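# Free the trapped arm, then lower the window onto its sill

## Task

One arm is pinned beneath a window that has fallen. Get that arm out and move all of it back to its own side of the wall, so that it stays at least a hand's width away from the wall. After that, bring the window down slowly until it rests fully on its sill. The task fails if the window ever strikes anything hard. Anything that stays in place only because the robot is holding it does not count. A window sitting on its sill still counts even if a hand remains on top of it or under it.

## Robot and tools

Robot: two arms, left_arm and right_arm, each with six joints and a gripper. The names are labels only and do not match the sides of any camera image. A shared scene frame has its origin on the table top midway between the arms. +z is up, +x points out over the table, and left_arm sits on the +y side.

Tool execute_actions. Argument actions is a list holding zero or one entry. An empty list (LOOK) commands nothing and only reports the state. An entry with rows (ACT) moves the robot. An entry with only steps (WAIT) commands nothing and returns once that many control steps, counted from the previous result, have gone by (at most 300). Optional pictures (boolean) turns camera images on or off; they are included by default. A refused call does nothing.

ACT layout: rows is a list of 1 to 15 rows; steps is 1 to 15 and defaults to 15. One control step is 1/30 s. Each row is used for one step; if rows run out, the last row repeats. Every row is one list of 14 numbers, each in [-1, 1], covering both arms even if only one moves: left_arm waist, shoulder, elbow, forearm roll, wrist pitch, wrist roll, gripper opening, then the same seven for right_arm.

The six joint numbers per arm are offsets, not poses. They are measured from that arm's joint angles as printed in the most recent result that shows them; before any such result in the scene, and for later calls inside the same reply, they are measured from where the arm is when the action begins. They are not relative to the previous row. Scale: 1.0 equals 2.217 rad. So all zeros means return to the reference angles, not hold still. Stated joint ranges in radians, in column order: waist -2.618 to 2.618, shoulder 0.000 to 3.140, elbow -2.967 to 0.000, forearm roll -1.745 to 1.745, wrist pitch -1.220 to 1.220, wrist roll -2.094 to 2.094. True ends may be off by up to 0.013 rad either way. Asking for more than 0.013 rad beyond an end gets the call refused; a request past the real end is clipped there, and the result may then say "joint sent to its limit" (possibly about an earlier action). Missing that line does not prove there is room left.

The gripper number is absolute: +1 fully open (0.070 m between pads), -1 closed. Full open to closed takes about 1.0 s or more. Away from the extremes, the fingers go to where grip_measured would read your number. To hold something, command roughly 0.04 below grip_measured; a smaller gap grips more softly. Each pad pushes with about 20 N at most, though a quick close can press harder.

Motion limits: joint targets move at most 3 rad/s, reached after 0.6 s, with all joints of an arm timed to arrive together. Per step, each target stays within 0.867 rad of the measured angle, and if a target would move the gripper over 70 mm from its measured place, the whole arm's targets are pulled back. Large offsets therefore need several calls. Between calls the arms keep heading to the last row sent, until they nearly stop or a step is HELD.

Results: the state line gives, per arm, end_effector_position (metres) and end_effector_quat_wxyz in the scene frame; this is the point between the finger pads, about 5 mm behind the tips, and it can be off, more so at long reach. Fingers point along the gripper's +z and close along its y. Joint positions lists each arm's joint angles in radians then pad gap in metres. grip_measured is the opening on the command scale (each gripper may read up to about 1 mm off, consistently). Joint torques are total drive output, noisy and offset, not a pure contact measure. "joint command not followed" means a clearance check altered or blocked joint targets on some steps; HELD marks steps where a row, fully or partly, was not sent. A TORQUE FAULT freezes that arm for 10 s and drops the rest of the call; it comes from contact torque hitting load limits (waist, shoulder, elbow 20.2 N m; forearm roll, wrist pitch, wrist roll 7.04 N m). The three wrist motors only deliver about 4 N m, so heavy loads plus contact make them yield, and a held window's weight counts. MOTOR HOT appears from 65 °C; at 80 °C an OVER-TEMPERATURE FAULT drops that arm and its gripper until it cools, so avoid long heavy holds.

Cameras: cam_head_left, cam_head_right (pinhole, 504x504), cam_left_wrist, cam_right_wrist (fisheye, 504x504).

Tool zoom_image: camera (one of the four names) and region [x0, y0, x1, y1] in pixels of that camera's latest image, origin top-left, at most 504 by 504. It gives an enlarged view.

Tool finished_scene: scene (integer, the current scene's number). Replying with no tool call ends everything.

Cautions: never let the arms collide or press hard on each other. Do not let the window drop or slam; lower it with controlled, small moves while supporting it. Avoid hard shoves, slips and dropped objects. Before finishing, make sure the window sits on its sill on its own and the freed arm is well back on its side of the wall. Smooth, economical motion is preferred.

Each tool is called as a command line: name --argument value for each argument, lists and objects as JSON in quotes; but a table of rows of numbers goes row by row, as --pt "numbers of a row", without its own name.

## Session

I'll start by looking at the current state of the scene.

execute_actions --actions '[]'

Scene clock: 0.00 s of 4375.00 s.
left_arm: end_effector_position=(+0.3142, +0.3522, +0.1799) grip_measured=+0.99 end_effector_quat_wxyz=(+0.341, -0.061, +0.938, +0.017) | right_arm: end_effector_position=(+0.4460, -0.0368, +0.2567) grip_measured=+1.00 end_effector_quat_wxyz=(+0.681, -0.262, +0.657, +0.189)
Joint positions: left_arm=[-0.007  1.023 -0.712 -0.009  0.649 -0.003  0.069] | right_arm=[ 0.643  1.74  -0.984 -0.063 -0.67  -0.06   0.07 ]
Joint torques (N m, as the arm reports them, + toward a larger angle): no reading

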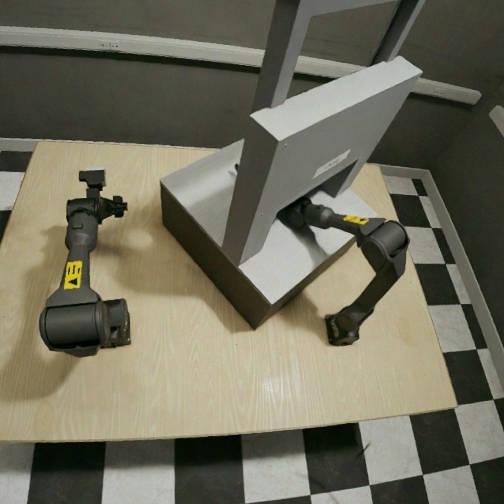

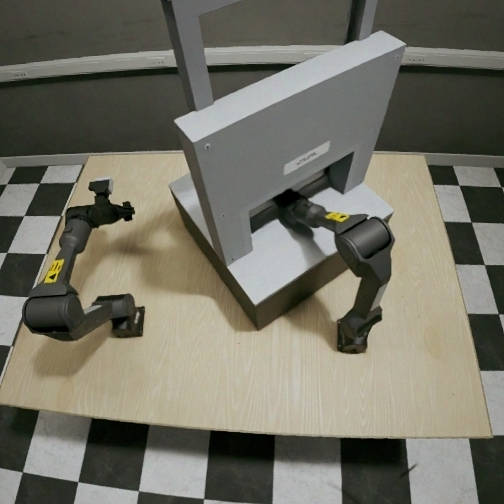

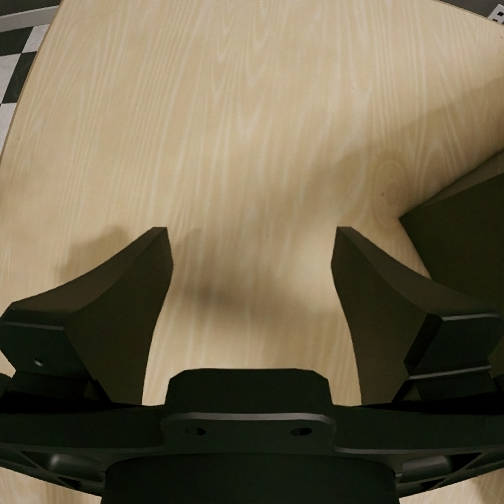

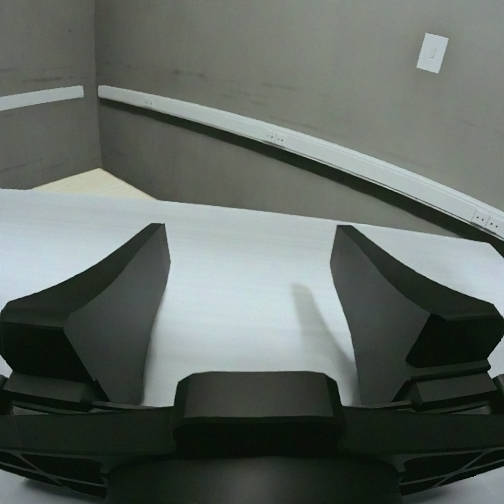

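zoom_image --camera "cam_head_left" --region '[150, 40, 450, 340]'

zoom_image --camera "cam_head_right" --region '[150, 20, 450, 340]'

Region (150, 40, 450, 340) of cam_head_left's 504x504 image, scaled by 1.680, with more detail than that image has.

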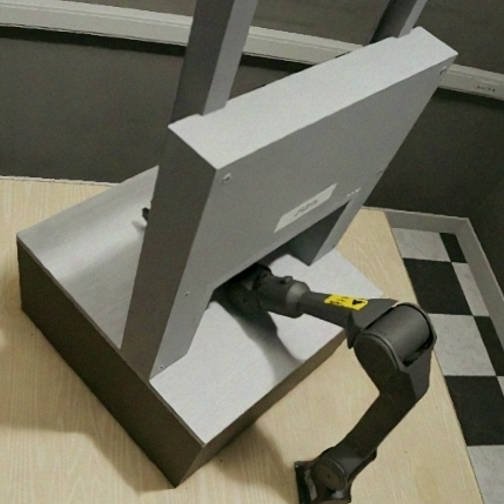

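Region (150, 20, 450, 340) of cam_head_right's 504x504 image, scaled by 1.575, with more detail than that image has; it fills the left 472 columns of this view, and the rest is white.

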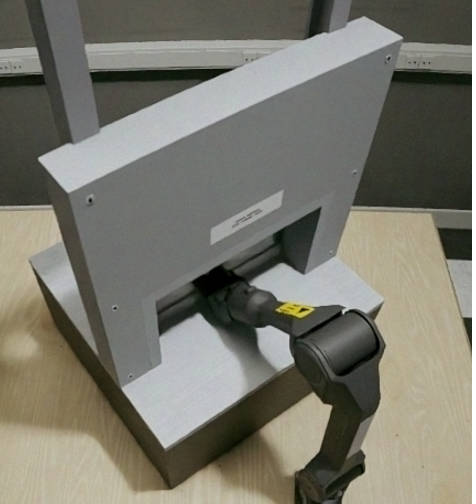

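zoom_image --camera "cam_head_right" --region '[240, 130, 380, 270]'

zoom_image --camera "cam_head_left" --region '[220, 130, 380, 290]'

Region (240, 130, 380, 270) of cam_head_right's 504x504 image, scaled by 3.600, with more detail than that image has.

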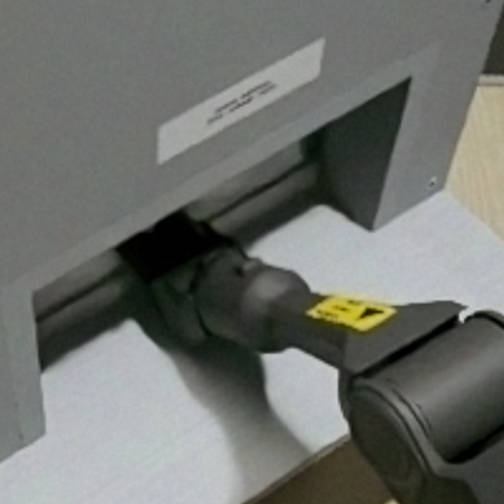

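Region (220, 130, 380, 290) of cam_head_left's 504x504 image, scaled by 3.150, with more detail than that image has.

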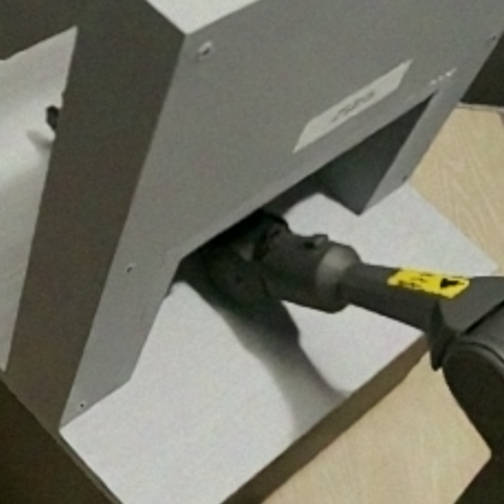

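zoom_image --camera "cam_head_right" --region '[280, 135, 335, 180]'

Region (280, 135, 335, 180) of cam_head_right's 504x504 image, scaled by 9.164, with more detail than that image has; it fills the top 412 rows of this view, and the rest is white.

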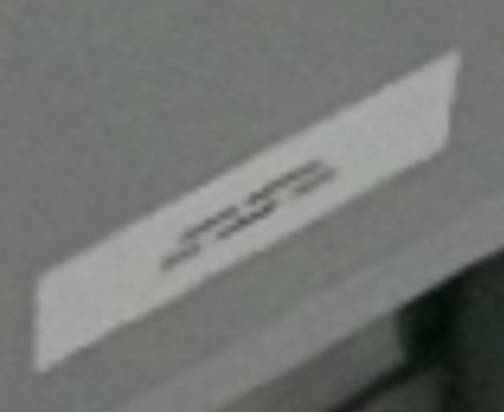

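execute_actions --actions '[{"rows": [[0,0,0,0,-0.25,0,1, 0,0,0,0,0,0,1]], "steps": 15}]' --pictures false

execute_actions --actions '[{"steps": 10}]' --pictures false

Scene clock: 52.73 s of 4375.00 s.
left_arm: end_effector_position=(+0.3763, +0.3608, +0.2653) grip_measured=+0.99 end_effector_quat_wxyz=(+0.555, -0.055, +0.829, +0.030) | right_arm: end_effector_position=(+0.4460, -0.0368, +0.2569) grip_measured=+1.00 end_effector_quat_wxyz=(+0.682, -0.262, +0.657, +0.189)
Joint positions: left_arm=[-0.007  1.023 -0.712 -0.009  0.167 -0.003  0.069] | right_arm=[ 0.643  1.74  -0.984 -0.063 -0.67  -0.059  0.07 ]
Joint torques (N m, as the arm reports them, + toward a larger angle): left_arm=[ 0.88 -1.59 -4.47  0.08 -0.56 -0.07] | right_arm=[ -0.13 -17.81  -7.5    0.42  -1.67   0.2 ]
Steps of this call (steps 1 to 90: nothing new was sent; then 49.23 s passed at rest; steps 91 to 105: all 15 steps of this action). Readings (joint positions):
91: left_arm=[-0.007 1.023 -0.712 -0.009 0.648 -0.003] | right_arm=[0.643 1.740 -0.984 -0.063 -0.670 -0.059]
92: left_arm=[-0.007 1.023 -0.712 -0.009 0.643 -0.003] | right_arm=[0.643 1.740 -0.984 -0.063 -0.670 -0.059]
94: left_arm=[-0.007 1.023 -0.712 -0.009 0.612 -0.003] | right_arm=[0.643 1.740 -0.984 -0.063 -0.670 -0.059]
98: left_arm=[-0.007 1.023 -0.712 -0.009 0.482 -0.003] | right_arm=[0.643 1.740 -0.984 -0.063 -0.670 -0.059]
105: the state above

Scene clock: 53.07 s of 4375.00 s.
left_arm: end_effector_position=(+0.3817, +0.3616, +0.2801) grip_measured=+0.99 end_effector_quat_wxyz=(+0.585, -0.054, +0.809, +0.032) | right_arm: end_effector_position=(+0.4460, -0.0368, +0.2569) grip_measured=+1.00 end_effector_quat_wxyz=(+0.682, -0.262, +0.657, +0.189)
Joint positions: left_arm=[-0.007  1.023 -0.712 -0.009  0.096 -0.003  0.069] | right_arm=[ 0.643  1.74  -0.984 -0.063 -0.67  -0.059  0.07 ]
Joint torques (N m, as the arm reports them, + toward a larger angle): left_arm=[ 0.9  -1.55 -4.48  0.07 -0.77 -0.07] | right_arm=[ -0.12 -17.47  -7.51   0.4   -1.66   0.17]
Steps of this call (steps 1 to 10: the robot went on to your last target). Readings (joint positions):
1: left_arm=[-0.007 1.023 -0.712 -0.009 0.142 -0.003] | right_arm=[0.643 1.740 -0.984 -0.063 -0.670 -0.059]
2: left_arm=[-0.007 1.023 -0.712 -0.009 0.122 -0.003] | right_arm=[0.643 1.740 -0.984 -0.063 -0.670 -0.059]
4: left_arm=[-0.007 1.023 -0.712 -0.009 0.098 -0.003] | right_arm=[0.643 1.740 -0.984 -0.063 -0.670 -0.059]
8: left_arm=[-0.007 1.023 -0.712 -0.009 0.096 -0.003] | right_arm=[0.643 1.740 -0.984 -0.063 -0.670 -0.059]
10: the state above

execute_actions --actions '[{"rows": [[-0.38,0,0,0,0,0,1, 0,0,0,0,0,0,1]], "steps": 15}]' --pictures false

execute_actions --actions '[{"steps": 15}]'

Scene clock: 61.20 s of 4375.00 s.
left_arm: end_effector_position=(+0.3647, +0.2045, +0.2803) grip_measured=+0.99 end_effector_quat_wxyz=(+0.577, +0.132, +0.800, -0.102) | right_arm: end_effector_position=(+0.4460, -0.0368, +0.2568) grip_measured=+1.00 end_effector_quat_wxyz=(+0.682, -0.262, +0.657, +0.189)
Joint positions: left_arm=[-0.468  1.023 -0.712 -0.009  0.095 -0.003  0.069] | right_arm=[ 0.643  1.74  -0.984 -0.063 -0.67  -0.06   0.07 ]
Joint torques (N m, as the arm reports them, + toward a larger angle): left_arm=[ 0.59 -1.6  -4.49  0.08 -0.83 -0.09] | right_arm=[ -0.15 -16.18  -7.38   0.29  -1.56   0.09]
Steps of this call (steps 1 to 30: the robot went on to your last target; steps 31 to 90: nothing new was sent; then 4.63 s passed at rest; steps 91 to 105: all 15 steps of this action). Readings (joint positions):
91: left_arm=[-0.007 1.023 -0.712 -0.009 0.095 -0.003] | right_arm=[0.643 1.740 -0.984 -0.063 -0.670 -0.060]
92: left_arm=[-0.013 1.023 -0.712 -0.009 0.095 -0.003] | right_arm=[0.643 1.740 -0.984 -0.063 -0.670 -0.060]
94: left_arm=[-0.044 1.023 -0.712 -0.009 0.095 -0.003] | right_arm=[0.643 1.740 -0.984 -0.063 -0.670 -0.060]
98: left_arm=[-0.174 1.023 -0.712 -0.009 0.095 -0.003] | right_arm=[0.643 1.740 -0.984 -0.063 -0.670 -0.060]
105: the state above

Scene clock: 61.70 s of 4375.00 s.
left_arm: end_effector_position=(+0.2984, +0.0913, +0.2802) grip_measured=+0.99 end_effector_quat_wxyz=(+0.547, +0.281, +0.760, -0.210) | right_arm: end_effector_position=(+0.4460, -0.0368, +0.2568) grip_measured=+1.00 end_effector_quat_wxyz=(+0.682, -0.262, +0.657, +0.189)
Joint positions: left_arm=[-0.85   1.023 -0.712 -0.009  0.096 -0.003  0.069] | right_arm=[ 0.643  1.74  -0.984 -0.063 -0.67  -0.06   0.07 ]
Joint torques (N m, as the arm reports them, + toward a larger angle): left_arm=[ 1.32 -1.59 -4.48  0.08 -0.74 -0.07] | right_arm=[ -0.15 -16.44  -7.37   0.29  -1.56   0.15]
Steps of this call (steps 1 to 15: the robot went on to your last target). Readings (joint positions):
1: left_arm=[-0.510 1.023 -0.712 -0.009 0.095 -0.003] | right_arm=[0.643 1.740 -0.984 -0.063 -0.670 -0.060]
2: left_arm=[-0.551 1.023 -0.712 -0.009 0.095 -0.003] | right_arm=[0.643 1.740 -0.984 -0.063 -0.670 -0.060]
4: left_arm=[-0.635 1.023 -0.712 -0.009 0.095 -0.003] | right_arm=[0.643 1.740 -0.984 -0.063 -0.670 -0.060]
8: left_arm=[-0.784 1.023 -0.712 -0.009 0.095 -0.003] | right_arm=[0.643 1.740 -0.984 -0.063 -0.670 -0.060]
15: the state above

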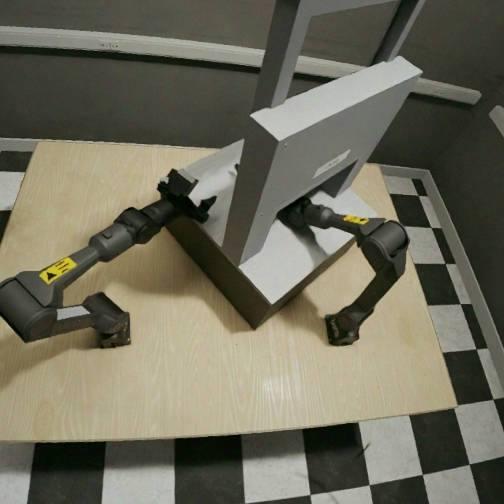

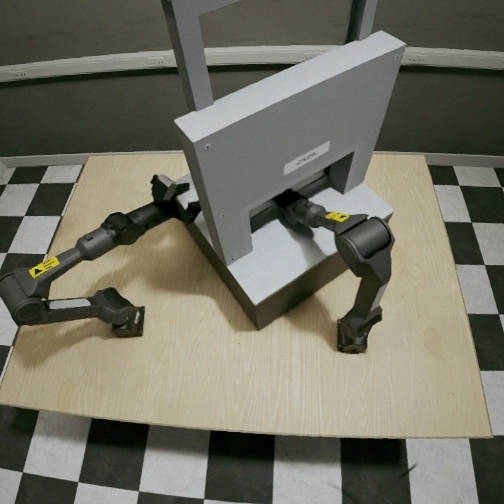

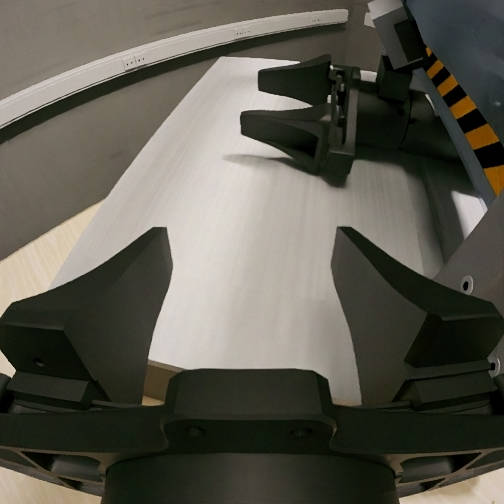

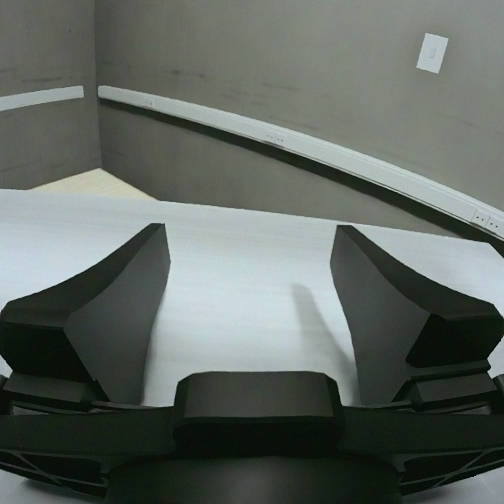

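zoom_image --camera "cam_left_wrist" --region '[300, 0, 504, 300]'

Region (300, 0, 504, 300) of cam_left_wrist's 504x504 image, scaled by 1.680, with more detail than that image has; it fills the left 343 columns of this view, and the rest is white.

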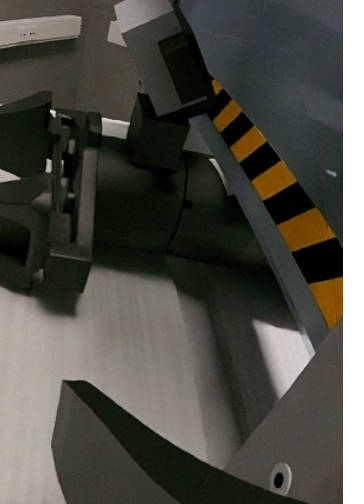

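execute_actions --actions '[{"rows": [[0.135,0,0,-0.704,0.32,0.708,1, 0,0,0,0,0,0,1]], "steps": 15}]' --pictures false

execute_actions --actions '[{"steps": 25}]'

Scene clock: 99.30 s of 4375.00 s.
left_arm: end_effector_position=(+0.2754, +0.1101, +0.2335) grip_measured=+0.99 end_effector_quat_wxyz=(+0.420, +0.313, +0.821, -0.226) | right_arm: end_effector_position=(+0.4460, -0.0368, +0.2568) grip_measured=+1.00 end_effector_quat_wxyz=(+0.682, -0.262, +0.657, +0.189)
Joint positions: left_arm=[-0.668  1.016 -0.726 -0.613  0.475  0.608  0.07 ] | right_arm=[ 0.643  1.74  -0.984 -0.063 -0.67  -0.059  0.07 ]
Joint torques (N m, as the arm reports them, + toward a larger angle): left_arm=[-0.91  3.1   4.8  -1.21  2.76 -0.25] | right_arm=[ -0.14 -17.52  -7.39   0.29  -1.55   0.2 ]
Steps of this call (steps 1 to 15: the robot went on to your last target; steps 16 to 90: nothing new was sent; then 34.10 s passed at rest; steps 91 to 105: all 15 steps of this action). Readings (joint positions):
91: left_arm=[-0.849 1.023 -0.712 -0.010 0.096 -0.002] | right_arm=[0.643 1.740 -0.984 -0.063 -0.670 -0.059]
92: left_arm=[-0.847 1.023 -0.712 -0.015 0.101 0.003] | right_arm=[0.643 1.740 -0.984 -0.063 -0.670 -0.059]
94: left_arm=[-0.836 1.023 -0.712 -0.046 0.126 0.034] | right_arm=[0.643 1.740 -0.984 -0.063 -0.670 -0.059]
98: left_arm=[-0.792 1.023 -0.712 -0.176 0.230 0.164] | right_arm=[0.643 1.740 -0.984 -0.063 -0.670 -0.059]
105: the state above

Scene clock: 100.13 s of 4375.00 s.
left_arm: end_effector_position=(+0.2332, +0.0569, +0.3155) grip_measured=+0.99 end_effector_quat_wxyz=(+0.496, +0.388, +0.653, -0.420) | right_arm: end_effector_position=(+0.4460, -0.0368, +0.2568) grip_measured=+1.00 end_effector_quat_wxyz=(+0.682, -0.262, +0.657, +0.189)
Joint positions: left_arm=[-0.551  1.023 -0.711 -1.57   0.806  1.567  0.069] | right_arm=[ 0.643  1.74  -0.984 -0.063 -0.67  -0.059  0.07 ]
Joint torques (N m, as the arm reports them, + toward a larger angle): left_arm=[ 1.36 -1.65 -4.63 -0.42 -0.01 -0.16] | right_arm=[ -0.12 -17.35  -7.37   0.29  -1.55   0.11]
Steps of this call (steps 1 to 25: the robot went on to your last target). Readings (joint positions):
1: left_arm=[-0.654 1.016 -0.724 -0.697 0.501 0.690] | right_arm=[0.643 1.740 -0.984 -0.063 -0.670 -0.059]
2: left_arm=[-0.642 1.016 -0.722 -0.778 0.532 0.770] | right_arm=[0.643 1.740 -0.984 -0.063 -0.670 -0.059]
4: left_arm=[-0.622 1.019 -0.716 -0.932 0.614 0.921] | right_arm=[0.643 1.740 -0.984 -0.063 -0.670 -0.059]
8: left_arm=[-0.593 1.027 -0.701 -1.202 0.718 1.193] | right_arm=[0.643 1.740 -0.984 -0.063 -0.670 -0.059]
25: the state above

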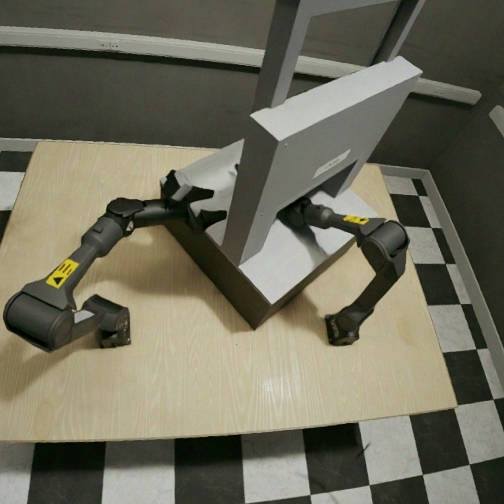

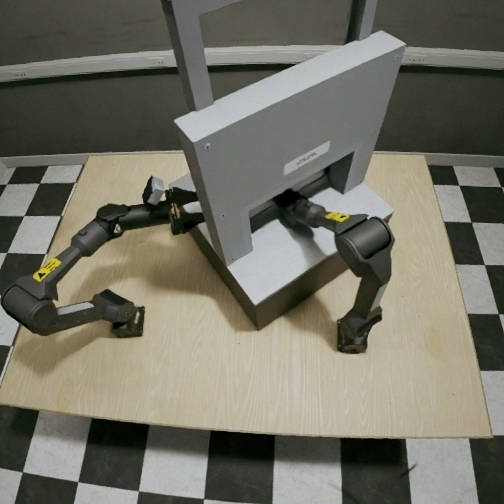

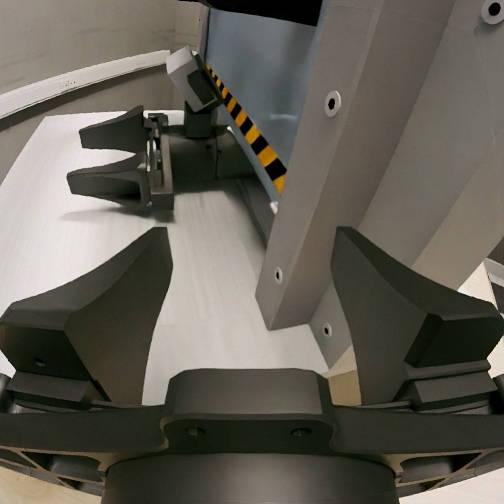

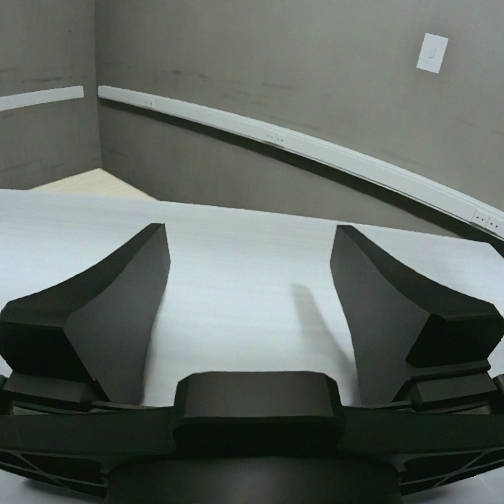

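execute_actions --actions '[{"rows": [[0.07,0.05,-0.2,0,-0.05,0,1, 0,0,0,0,0,0,1]], "steps": 15}]' --pictures false

execute_actions --actions '[{"steps": 15}]'

Scene clock: 105.90 s of 4375.00 s.
left_arm: end_effector_position=(+0.3163, +0.0913, +0.4515) grip_measured=+0.99 end_effector_quat_wxyz=(+0.652, +0.338, +0.595, -0.327) | right_arm: end_effector_position=(+0.4460, -0.0368, +0.2568) grip_measured=+1.00 end_effector_quat_wxyz=(+0.682, -0.262, +0.657, +0.189)
Joint positions: left_arm=[-0.407  1.125 -1.122 -1.569  0.703  1.567  0.069] | right_arm=[ 0.643  1.74  -0.984 -0.063 -0.67  -0.06   0.07 ]
Joint torques (N m, as the arm reports them, + toward a larger angle): left_arm=[ 0.6  -1.15 -3.1  -0.67 -0.05 -0.16] | right_arm=[ -0.1  -16.61  -7.41   0.29  -1.54   0.09]
Steps of this call (steps 1 to 30: the robot went on to your last target; steps 31 to 90: nothing new was sent; then 2.27 s passed at rest; steps 91 to 105: all 15 steps of this action). Readings (joint positions):
91: left_arm=[-0.550 1.023 -0.712 -1.570 0.805 1.567] | right_arm=[0.643 1.740 -0.984 -0.063 -0.670 -0.060]
92: left_arm=[-0.548 1.024 -0.718 -1.569 0.803 1.567] | right_arm=[0.643 1.740 -0.984 -0.063 -0.670 -0.060]
94: left_arm=[-0.537 1.031 -0.749 -1.569 0.796 1.567] | right_arm=[0.643 1.740 -0.984 -0.063 -0.670 -0.060]
98: left_arm=[-0.492 1.063 -0.878 -1.569 0.763 1.567] | right_arm=[0.643 1.740 -0.984 -0.063 -0.670 -0.060]
105: the state above

Scene clock: 106.40 s of 4375.00 s.
left_arm: end_effector_position=(+0.3215, +0.0954, +0.4623) grip_measured=+0.99 end_effector_quat_wxyz=(+0.663, +0.333, +0.590, -0.319) | right_arm: end_effector_position=(+0.4460, -0.0368, +0.2568) grip_measured=+1.00 end_effector_quat_wxyz=(+0.682, -0.262, +0.657, +0.189)
Joint positions: left_arm=[-0.395  1.134 -1.154 -1.57   0.695  1.567  0.069] | right_arm=[ 0.643  1.74  -0.984 -0.063 -0.67  -0.06   0.07 ]
Joint torques (N m, as the arm reports them, + toward a larger angle): left_arm=[ 0.43 -1.49 -3.8  -0.77 -0.06 -0.16] | right_arm=[ -0.14 -16.63  -7.4    0.29  -1.55   0.15]
Steps of this call (steps 1 to 15: the robot went on to your last target). Readings (joint positions):
1: left_arm=[-0.401 1.129 -1.139 -1.569 0.699 1.567] | right_arm=[0.643 1.740 -0.984 -0.063 -0.670 -0.060]
2: left_arm=[-0.397 1.132 -1.150 -1.569 0.696 1.567] | right_arm=[0.643 1.740 -0.984 -0.063 -0.670 -0.060]
4: left_arm=[-0.395 1.134 -1.156 -1.569 0.694 1.567] | right_arm=[0.643 1.740 -0.984 -0.063 -0.670 -0.060]
8: left_arm=[-0.395 1.134 -1.154 -1.569 0.694 1.567] | right_arm=[0.643 1.740 -0.984 -0.063 -0.670 -0.060]
15: the state above

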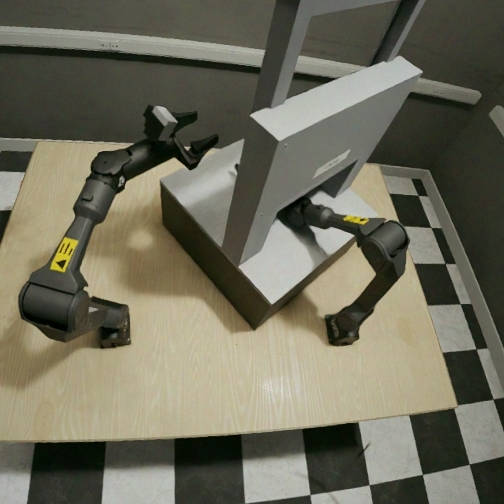

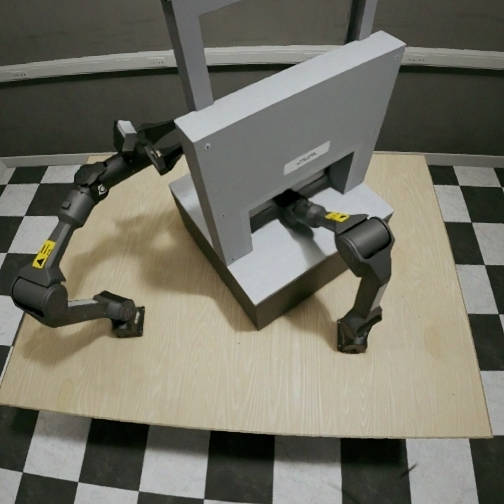

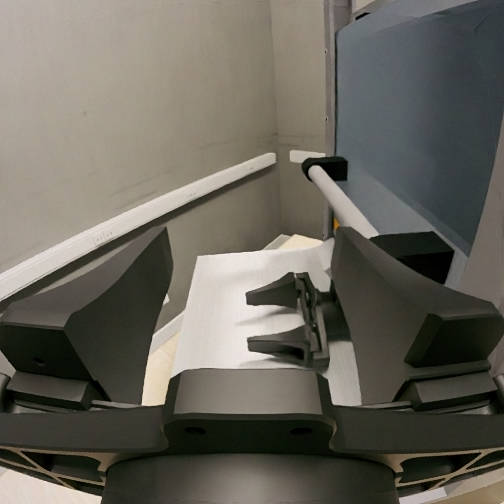

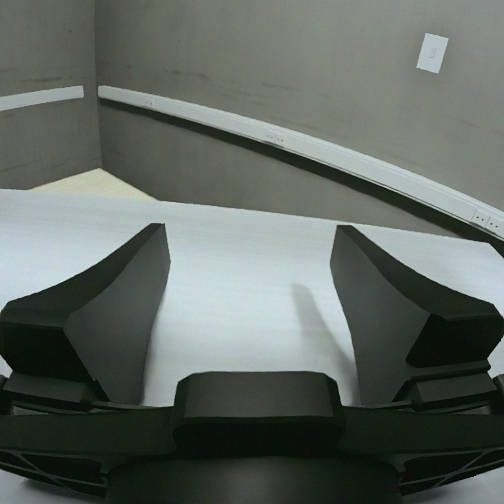

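execute_actions --actions '[{"rows": [[-0.0248,0.282,-0.25,0,0.0474,-0.707,1, 0,0,0,0,0,0,1]], "steps": 15}]' --pictures false

execute_actions --actions '[{"steps": 25}]'

Scene clock: 197.00 s of 4375.00 s.
left_arm: end_effector_position=(+0.4009, +0.0500, +0.4570) grip_measured=+0.99 end_effector_quat_wxyz=(+0.500, +0.166, +0.670, -0.523) | right_arm: end_effector_position=(+0.4460, -0.0368, +0.2568) grip_measured=+1.00 end_effector_quat_wxyz=(+0.682, -0.262, +0.657, +0.189)
Joint positions: left_arm=[-0.426  1.488 -1.468 -1.57   0.754  0.96   0.069] | right_arm=[ 0.643  1.74  -0.984 -0.063 -0.67  -0.059  0.07 ]
Joint torques (N m, as the arm reports them, + toward a larger angle): left_arm=[ 0.51 -3.81 -4.61 -0.76 -0.02 -0.47] | right_arm=[ -0.12 -16.62  -7.39   0.29  -1.54   0.2 ]
Steps of this call (steps 1 to 15: the robot went on to your last target; steps 16 to 90: nothing new was sent; then 87.10 s passed at rest; steps 91 to 105: all 15 steps of this action). Readings (joint positions):
91: left_arm=[-0.395 1.135 -1.155 -1.570 0.695 1.566] | right_arm=[0.643 1.740 -0.984 -0.063 -0.670 -0.059]
92: left_arm=[-0.396 1.139 -1.159 -1.570 0.696 1.560] | right_arm=[0.643 1.740 -0.984 -0.063 -0.670 -0.059]
94: left_arm=[-0.398 1.161 -1.179 -1.570 0.700 1.529] | right_arm=[0.643 1.740 -0.984 -0.063 -0.670 -0.059]
98: left_arm=[-0.406 1.252 -1.260 -1.570 0.715 1.399] | right_arm=[0.643 1.740 -0.984 -0.063 -0.670 -0.059]
105: the state above

Scene clock: 197.83 s of 4375.00 s.
left_arm: end_effector_position=(+0.4583, +0.0126, +0.4300) grip_measured=+0.99 end_effector_quat_wxyz=(+0.169, -0.147, +0.683, -0.696) | right_arm: end_effector_position=(+0.4460, -0.0368, +0.2568) grip_measured=+1.00 end_effector_quat_wxyz=(+0.682, -0.262, +0.657, +0.189)
Joint positions: left_arm=[-0.45   1.759 -1.709 -1.57   0.8   -0.001  0.069] | right_arm=[ 0.643  1.74  -0.984 -0.063 -0.67  -0.059  0.07 ]
Joint torques (N m, as the arm reports them, + toward a larger angle): left_arm=[ 0.48 -5.29 -4.75 -0.59 -0.04  0.12] | right_arm=[ -0.15 -16.64  -7.38   0.29  -1.55   0.12]
Steps of this call (steps 1 to 25: the robot went on to your last target). Readings (joint positions):
1: left_arm=[-0.429 1.517 -1.493 -1.570 0.759 0.875] | right_arm=[0.643 1.740 -0.984 -0.063 -0.670 -0.059]
2: left_arm=[-0.431 1.544 -1.518 -1.570 0.763 0.784] | right_arm=[0.643 1.740 -0.984 -0.063 -0.670 -0.059]
4: left_arm=[-0.435 1.594 -1.562 -1.570 0.772 0.605] | right_arm=[0.643 1.740 -0.984 -0.063 -0.670 -0.059]
8: left_arm=[-0.442 1.674 -1.632 -1.570 0.785 0.322] | right_arm=[0.643 1.740 -0.984 -0.063 -0.670 -0.059]
25: the state above

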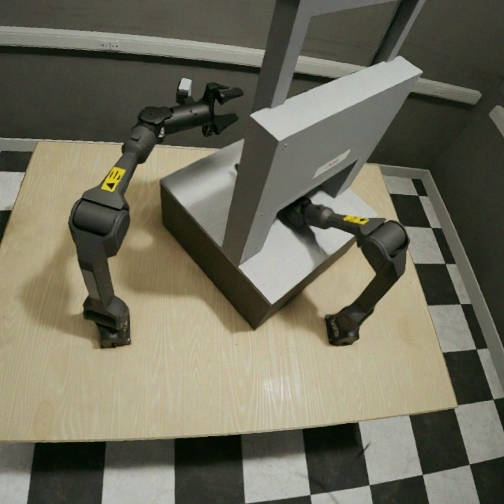

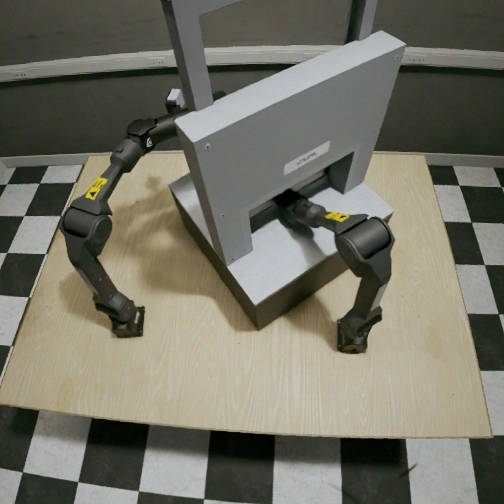

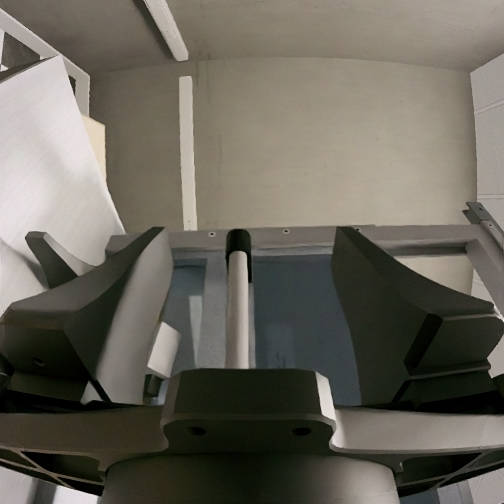

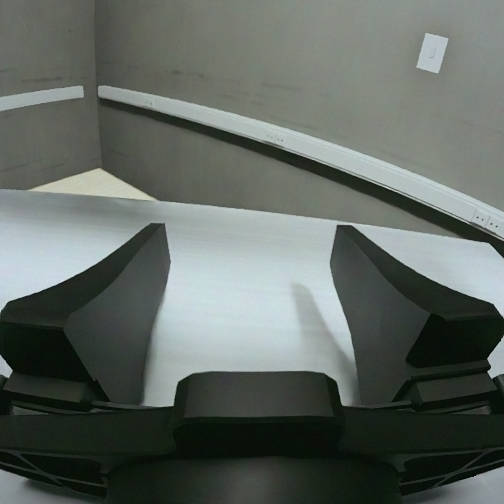

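execute_actions --actions '[{"rows": [[-0.09,0,0,0,0,0,1, 0,0,0,0,0,0,1]], "steps": 15}]' --pictures false

execute_actions --actions '[{"steps": 8}]'

Scene clock: 211.60 s of 4375.00 s.
left_arm: end_effector_position=(+0.3888, -0.0647, +0.4299) grip_measured=+0.99 end_effector_quat_wxyz=(+0.099, -0.078, +0.694, -0.709) | right_arm: end_effector_position=(+0.4460, -0.0368, +0.2568) grip_measured=+1.00 end_effector_quat_wxyz=(+0.682, -0.262, +0.657, +0.189)
Joint positions: left_arm=[-0.65   1.759 -1.709 -1.57   0.8   -0.001  0.069] | right_arm=[ 0.643  1.74  -0.984 -0.063 -0.67  -0.06   0.07 ]
Joint torques (N m, as the arm reports them, + toward a larger angle): left_arm=[ 1.28 -5.66 -4.74 -0.48 -0.14  0.09] | right_arm=[ -0.1  -16.65  -7.39   0.29  -1.55   0.09]
Steps of this call (steps 1 to 30: the robot went on to your last target; steps 31 to 90: nothing new was sent; then 10.27 s passed at rest; steps 91 to 105: all 15 steps of this action). Readings (joint positions):
91: left_arm=[-0.451 1.759 -1.709 -1.570 0.800 -0.001] | right_arm=[0.643 1.740 -0.984 -0.063 -0.670 -0.060]
92: left_arm=[-0.456 1.759 -1.709 -1.570 0.799 -0.001] | right_arm=[0.643 1.740 -0.984 -0.063 -0.670 -0.060]
94: left_arm=[-0.486 1.759 -1.709 -1.570 0.799 -0.001] | right_arm=[0.643 1.740 -0.984 -0.063 -0.670 -0.060]
98: left_arm=[-0.603 1.759 -1.709 -1.570 0.800 -0.001] | right_arm=[0.643 1.740 -0.984 -0.063 -0.670 -0.060]
105: the state above

Scene clock: 211.87 s of 4375.00 s.
left_arm: end_effector_position=(+0.3892, -0.0644, +0.4299) grip_measured=+0.99 end_effector_quat_wxyz=(+0.099, -0.078, +0.694, -0.709) | right_arm: end_effector_position=(+0.4460, -0.0368, +0.2568) grip_measured=+1.00 end_effector_quat_wxyz=(+0.682, -0.262, +0.657, +0.189)
Joint positions: left_arm=[-0.649  1.759 -1.709 -1.57   0.8   -0.001  0.069] | right_arm=[ 0.643  1.74  -0.984 -0.063 -0.67  -0.06   0.07 ]
Joint torques (N m, as the arm reports them, + toward a larger angle): left_arm=[ 1.34 -5.62 -4.72 -0.53 -0.18  0.06] | right_arm=[ -0.12 -16.62  -7.4    0.29  -1.55   0.13]
Steps of this call (steps 1 to 8: the robot went on to your last target). Readings (joint positions):
1: left_arm=[-0.650 1.759 -1.709 -1.570 0.800 -0.001] | right_arm=[0.643 1.740 -0.984 -0.063 -0.670 -0.060]
2: left_arm=[-0.649 1.759 -1.709 -1.570 0.800 -0.001] | right_arm=[0.643 1.740 -0.984 -0.063 -0.670 -0.060]
4: left_arm=[-0.649 1.759 -1.709 -1.570 0.800 -0.001] | right_arm=[0.643 1.740 -0.984 -0.063 -0.670 -0.060]
8: the state above

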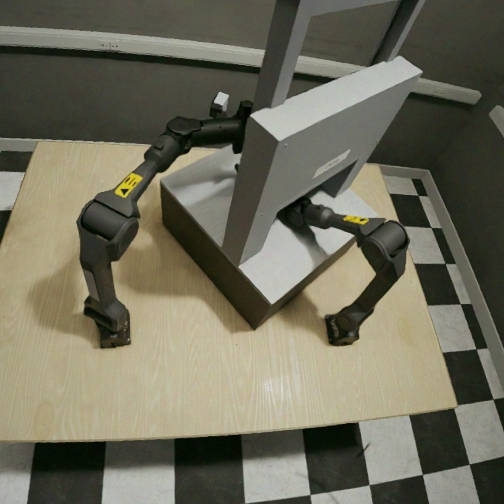

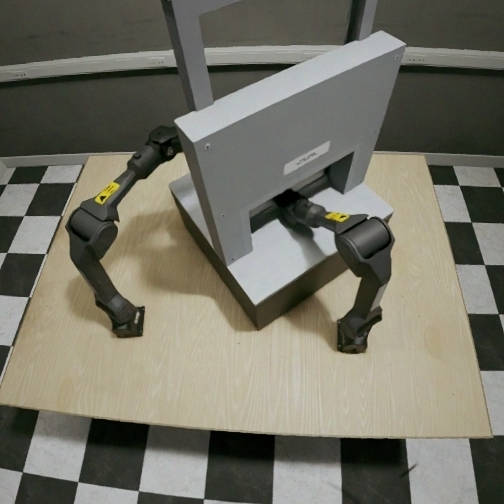

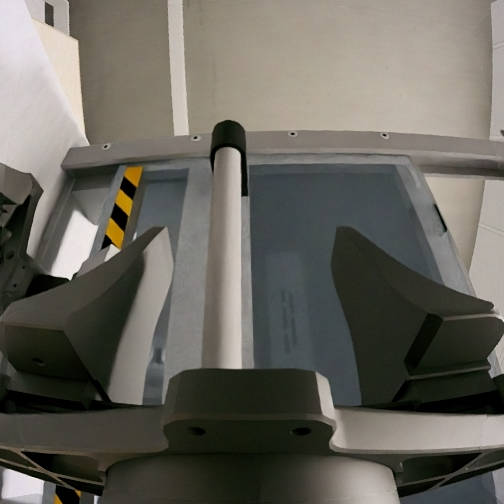

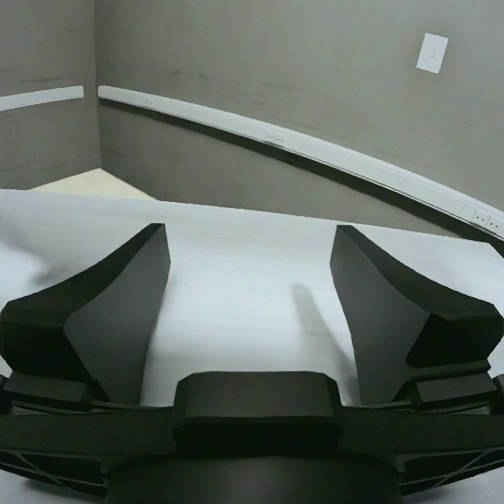

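execute_actions --actions '[{"rows": [[-0.045,0,0,0,0,0,1, 0,0,0,0,0,0,1]], "steps": 15}]'

Scene clock: 220.67 s of 4375.00 s.
left_arm: end_effector_position=(+0.3508, -0.0966, +0.4302) grip_measured=+0.99 end_effector_quat_wxyz=(+0.066, -0.046, +0.697, -0.713) | right_arm: end_effector_position=(+0.4460, -0.0368, +0.2568) grip_measured=+1.00 end_effector_quat_wxyz=(+0.682, -0.262, +0.657, +0.189)
Joint positions: left_arm=[-0.747  1.759 -1.709 -1.57   0.796 -0.001  0.069] | right_arm=[ 0.643  1.74  -0.984 -0.063 -0.67  -0.059  0.07 ]
Joint torques (N m, as the arm reports them, + toward a larger angle): left_arm=[-1.56 -5.33 -4.11 -0.7   0.85 -0.12] | right_arm=[ -0.09 -16.64  -7.4    0.3   -1.54   0.2 ]
Steps of this call (steps 1 to 15: the robot went on to your last target; steps 16 to 90: nothing new was sent; then 5.30 s passed at rest; steps 91 to 105: all 15 steps of this action). Readings (joint positions):
91: left_arm=[-0.650 1.759 -1.709 -1.570 0.800 -0.001] | right_arm=[0.643 1.740 -0.984 -0.063 -0.670 -0.059]
92: left_arm=[-0.655 1.759 -1.709 -1.570 0.800 -0.001] | right_arm=[0.643 1.740 -0.984 -0.063 -0.670 -0.059]
94: left_arm=[-0.685 1.759 -1.709 -1.570 0.799 -0.001] | right_arm=[0.643 1.740 -0.984 -0.063 -0.670 -0.059]
98: left_arm=[-0.747 1.759 -1.709 -1.570 0.797 -0.001] | right_arm=[0.643 1.740 -0.984 -0.063 -0.670 -0.059]
105: the state above

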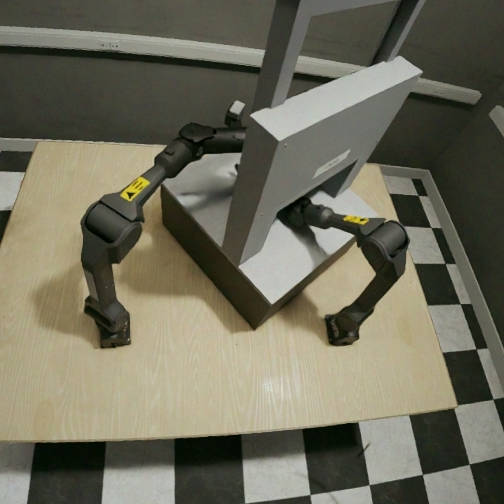

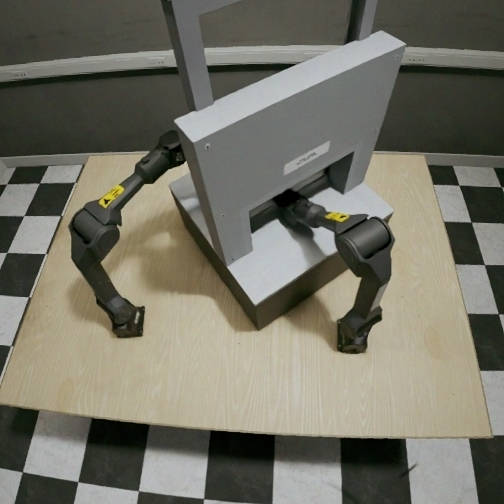

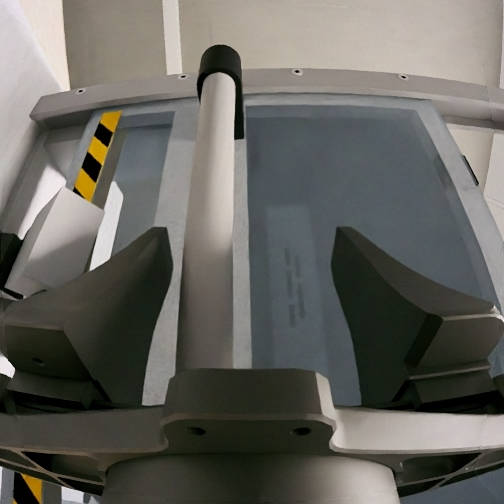

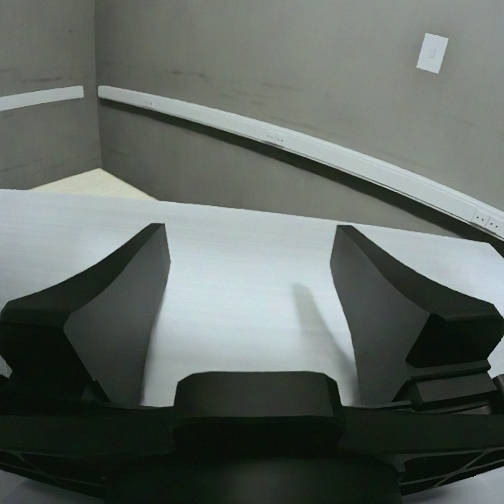

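execute_actions --actions '[{"rows": [[0.0054,0.002,-0.01,0,0,0,1, 0,0,0,0,0,0,1],[0.0054,0.003,-0.015,0,0,0,1, 0,0,0,0,0,0,1],[0.0054,0.004,-0.02,0,0,0,1, 0,0,0,0,0,0,1],[0.0054,0.005,-0.025,0,0,0,1, 0,0,0,0,0,0,1],[0.0054,0.006,-0.03,0,0,0,1, 0,0,0,0,0,0,1],[0.0054,0.007,-0.035,0,0,0,1, 0,0,0,0,0,0,1],[0.0054,0.008,-0.04,0,0,0,1, 0,0,0,0,0,0,1],[0.0054,0.009,-0.045,0,0,0,1, 0,0,0,0,0,0,1],[0.0054,0.01,-0.05,0,0,0,1, 0,0,0,0,0,0,1],[0.0054,0.011,-0.055,0,0,0,1, 0,0,0,0,0,0,1],[0.0054,0.012,-0.06,0,0,0,1, 0,0,0,0,0,0,1],[0.0054,0.013,-0.065,0,0,0,1, 0,0,0,0,0,0,1],[0.0054,0.0139,-0.07,0,0,0,1, 0,0,0,0,0,0,1],[0.0054,0.0139,-0.0732,0,0,0,1, 0,0,0,0,0,0,1]], "steps": 15}]' --pictures false

execute_actions --actions '[{"steps": 10}]'

Scene clock: 240.93 s of 4375.00 s.
left_arm: end_effector_position=(+0.3468, -0.0962, +0.4748) grip_measured=+0.99 end_effector_quat_wxyz=(-0.087, +0.001, -0.669, +0.738) | right_arm: end_effector_position=(+0.4459, -0.0369, +0.2606) grip_measured=+1.00 end_effector_quat_wxyz=(+0.684, -0.261, +0.654, +0.190)
Joint positions: left_arm=[-0.738  1.793 -1.867 -1.566  0.838 -0.008  0.07 ] | right_arm=[ 0.643  1.736 -0.988 -0.063 -0.671 -0.06   0.07 ]
Joint torques (N m, as the arm reports them, + toward a larger angle): left_arm=[  1.87  -9.99 -10.48  -3.47  -2.92   1.62] | right_arm=[-0.07 -9.33 -2.71  0.14 -0.63  0.09]
Steps of this call (steps 1 to 15: the robot went on to your last target; steps 16 to 90: nothing new was sent; then 16.77 s passed at rest; steps 91 to 105: all 15 steps of this action). Readings (joint positions):
91: left_arm=[-0.748 1.759 -1.709 -1.570 0.799 -0.001] | right_arm=[0.643 1.740 -0.984 -0.063 -0.670 -0.060]
92: left_arm=[-0.747 1.761 -1.713 -1.568 0.802 -0.000] | right_arm=[0.643 1.740 -0.984 -0.063 -0.670 -0.060]
94: left_arm=[-0.746 1.766 -1.739 -1.566 0.815 -0.000] | right_arm=[0.643 1.740 -0.984 -0.063 -0.670 -0.060]
98: left_arm=[-0.746 1.778 -1.786 -1.556 0.820 -0.002] | right_arm=[0.643 1.733 -0.989 -0.063 -0.674 -0.060]
105: the state above

Scene clock: 241.27 s of 4375.00 s.
left_arm: end_effector_position=(+0.3466, -0.0957, +0.4763) grip_measured=+0.99 end_effector_quat_wxyz=(-0.089, -0.001, -0.668, +0.739) | right_arm: end_effector_position=(+0.4460, -0.0368, +0.2573) grip_measured=+1.00 end_effector_quat_wxyz=(+0.682, -0.262, +0.656, +0.189)
Joint positions: left_arm=[-0.737  1.793 -1.87  -1.569  0.84  -0.002  0.07 ] | right_arm=[ 0.643  1.739 -0.985 -0.063 -0.67  -0.06   0.07 ]
Joint torques (N m, as the arm reports them, + toward a larger angle): left_arm=[  3.27 -12.5  -11.83  -3.58  -2.91   1.81] | right_arm=[-0.05 -9.58 -2.95  0.05 -0.61  0.12]
Steps of this call (steps 1 to 10: the robot went on to your last target). Readings (joint positions):
1: left_arm=[-0.738 1.794 -1.870 -1.568 0.838 -0.008] | right_arm=[0.643 1.736 -0.987 -0.063 -0.671 -0.060]
2: left_arm=[-0.738 1.794 -1.870 -1.569 0.838 -0.008] | right_arm=[0.643 1.737 -0.986 -0.063 -0.670 -0.060]
4: left_arm=[-0.737 1.794 -1.870 -1.569 0.838 -0.007] | right_arm=[0.643 1.738 -0.986 -0.063 -0.670 -0.060]
8: left_arm=[-0.737 1.794 -1.870 -1.569 0.840 -0.003] | right_arm=[0.643 1.739 -0.985 -0.063 -0.670 -0.060]
10: the state above

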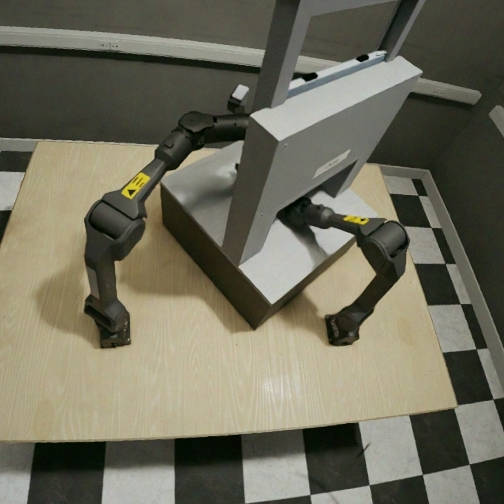

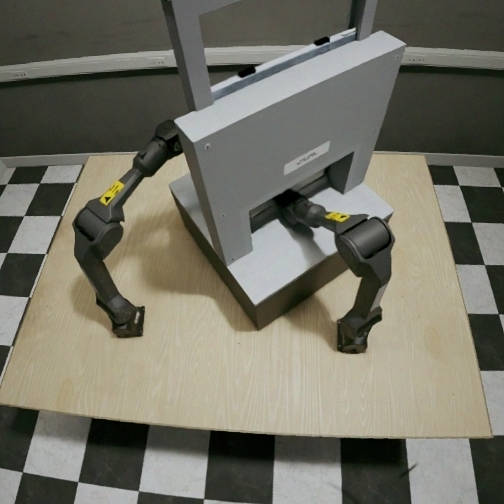

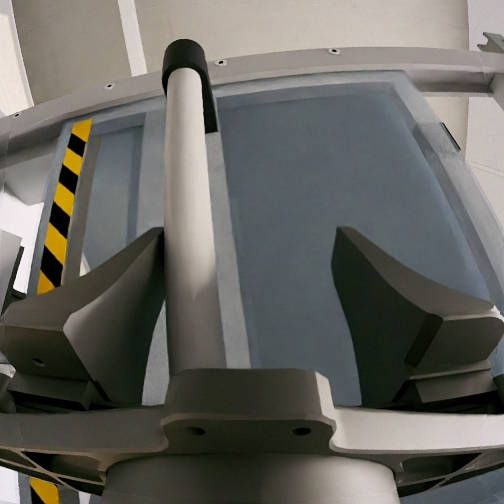

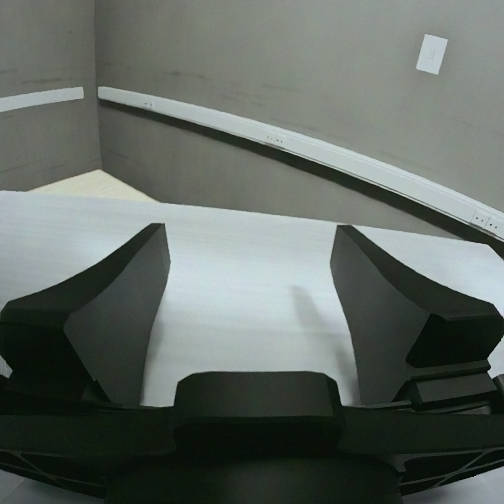

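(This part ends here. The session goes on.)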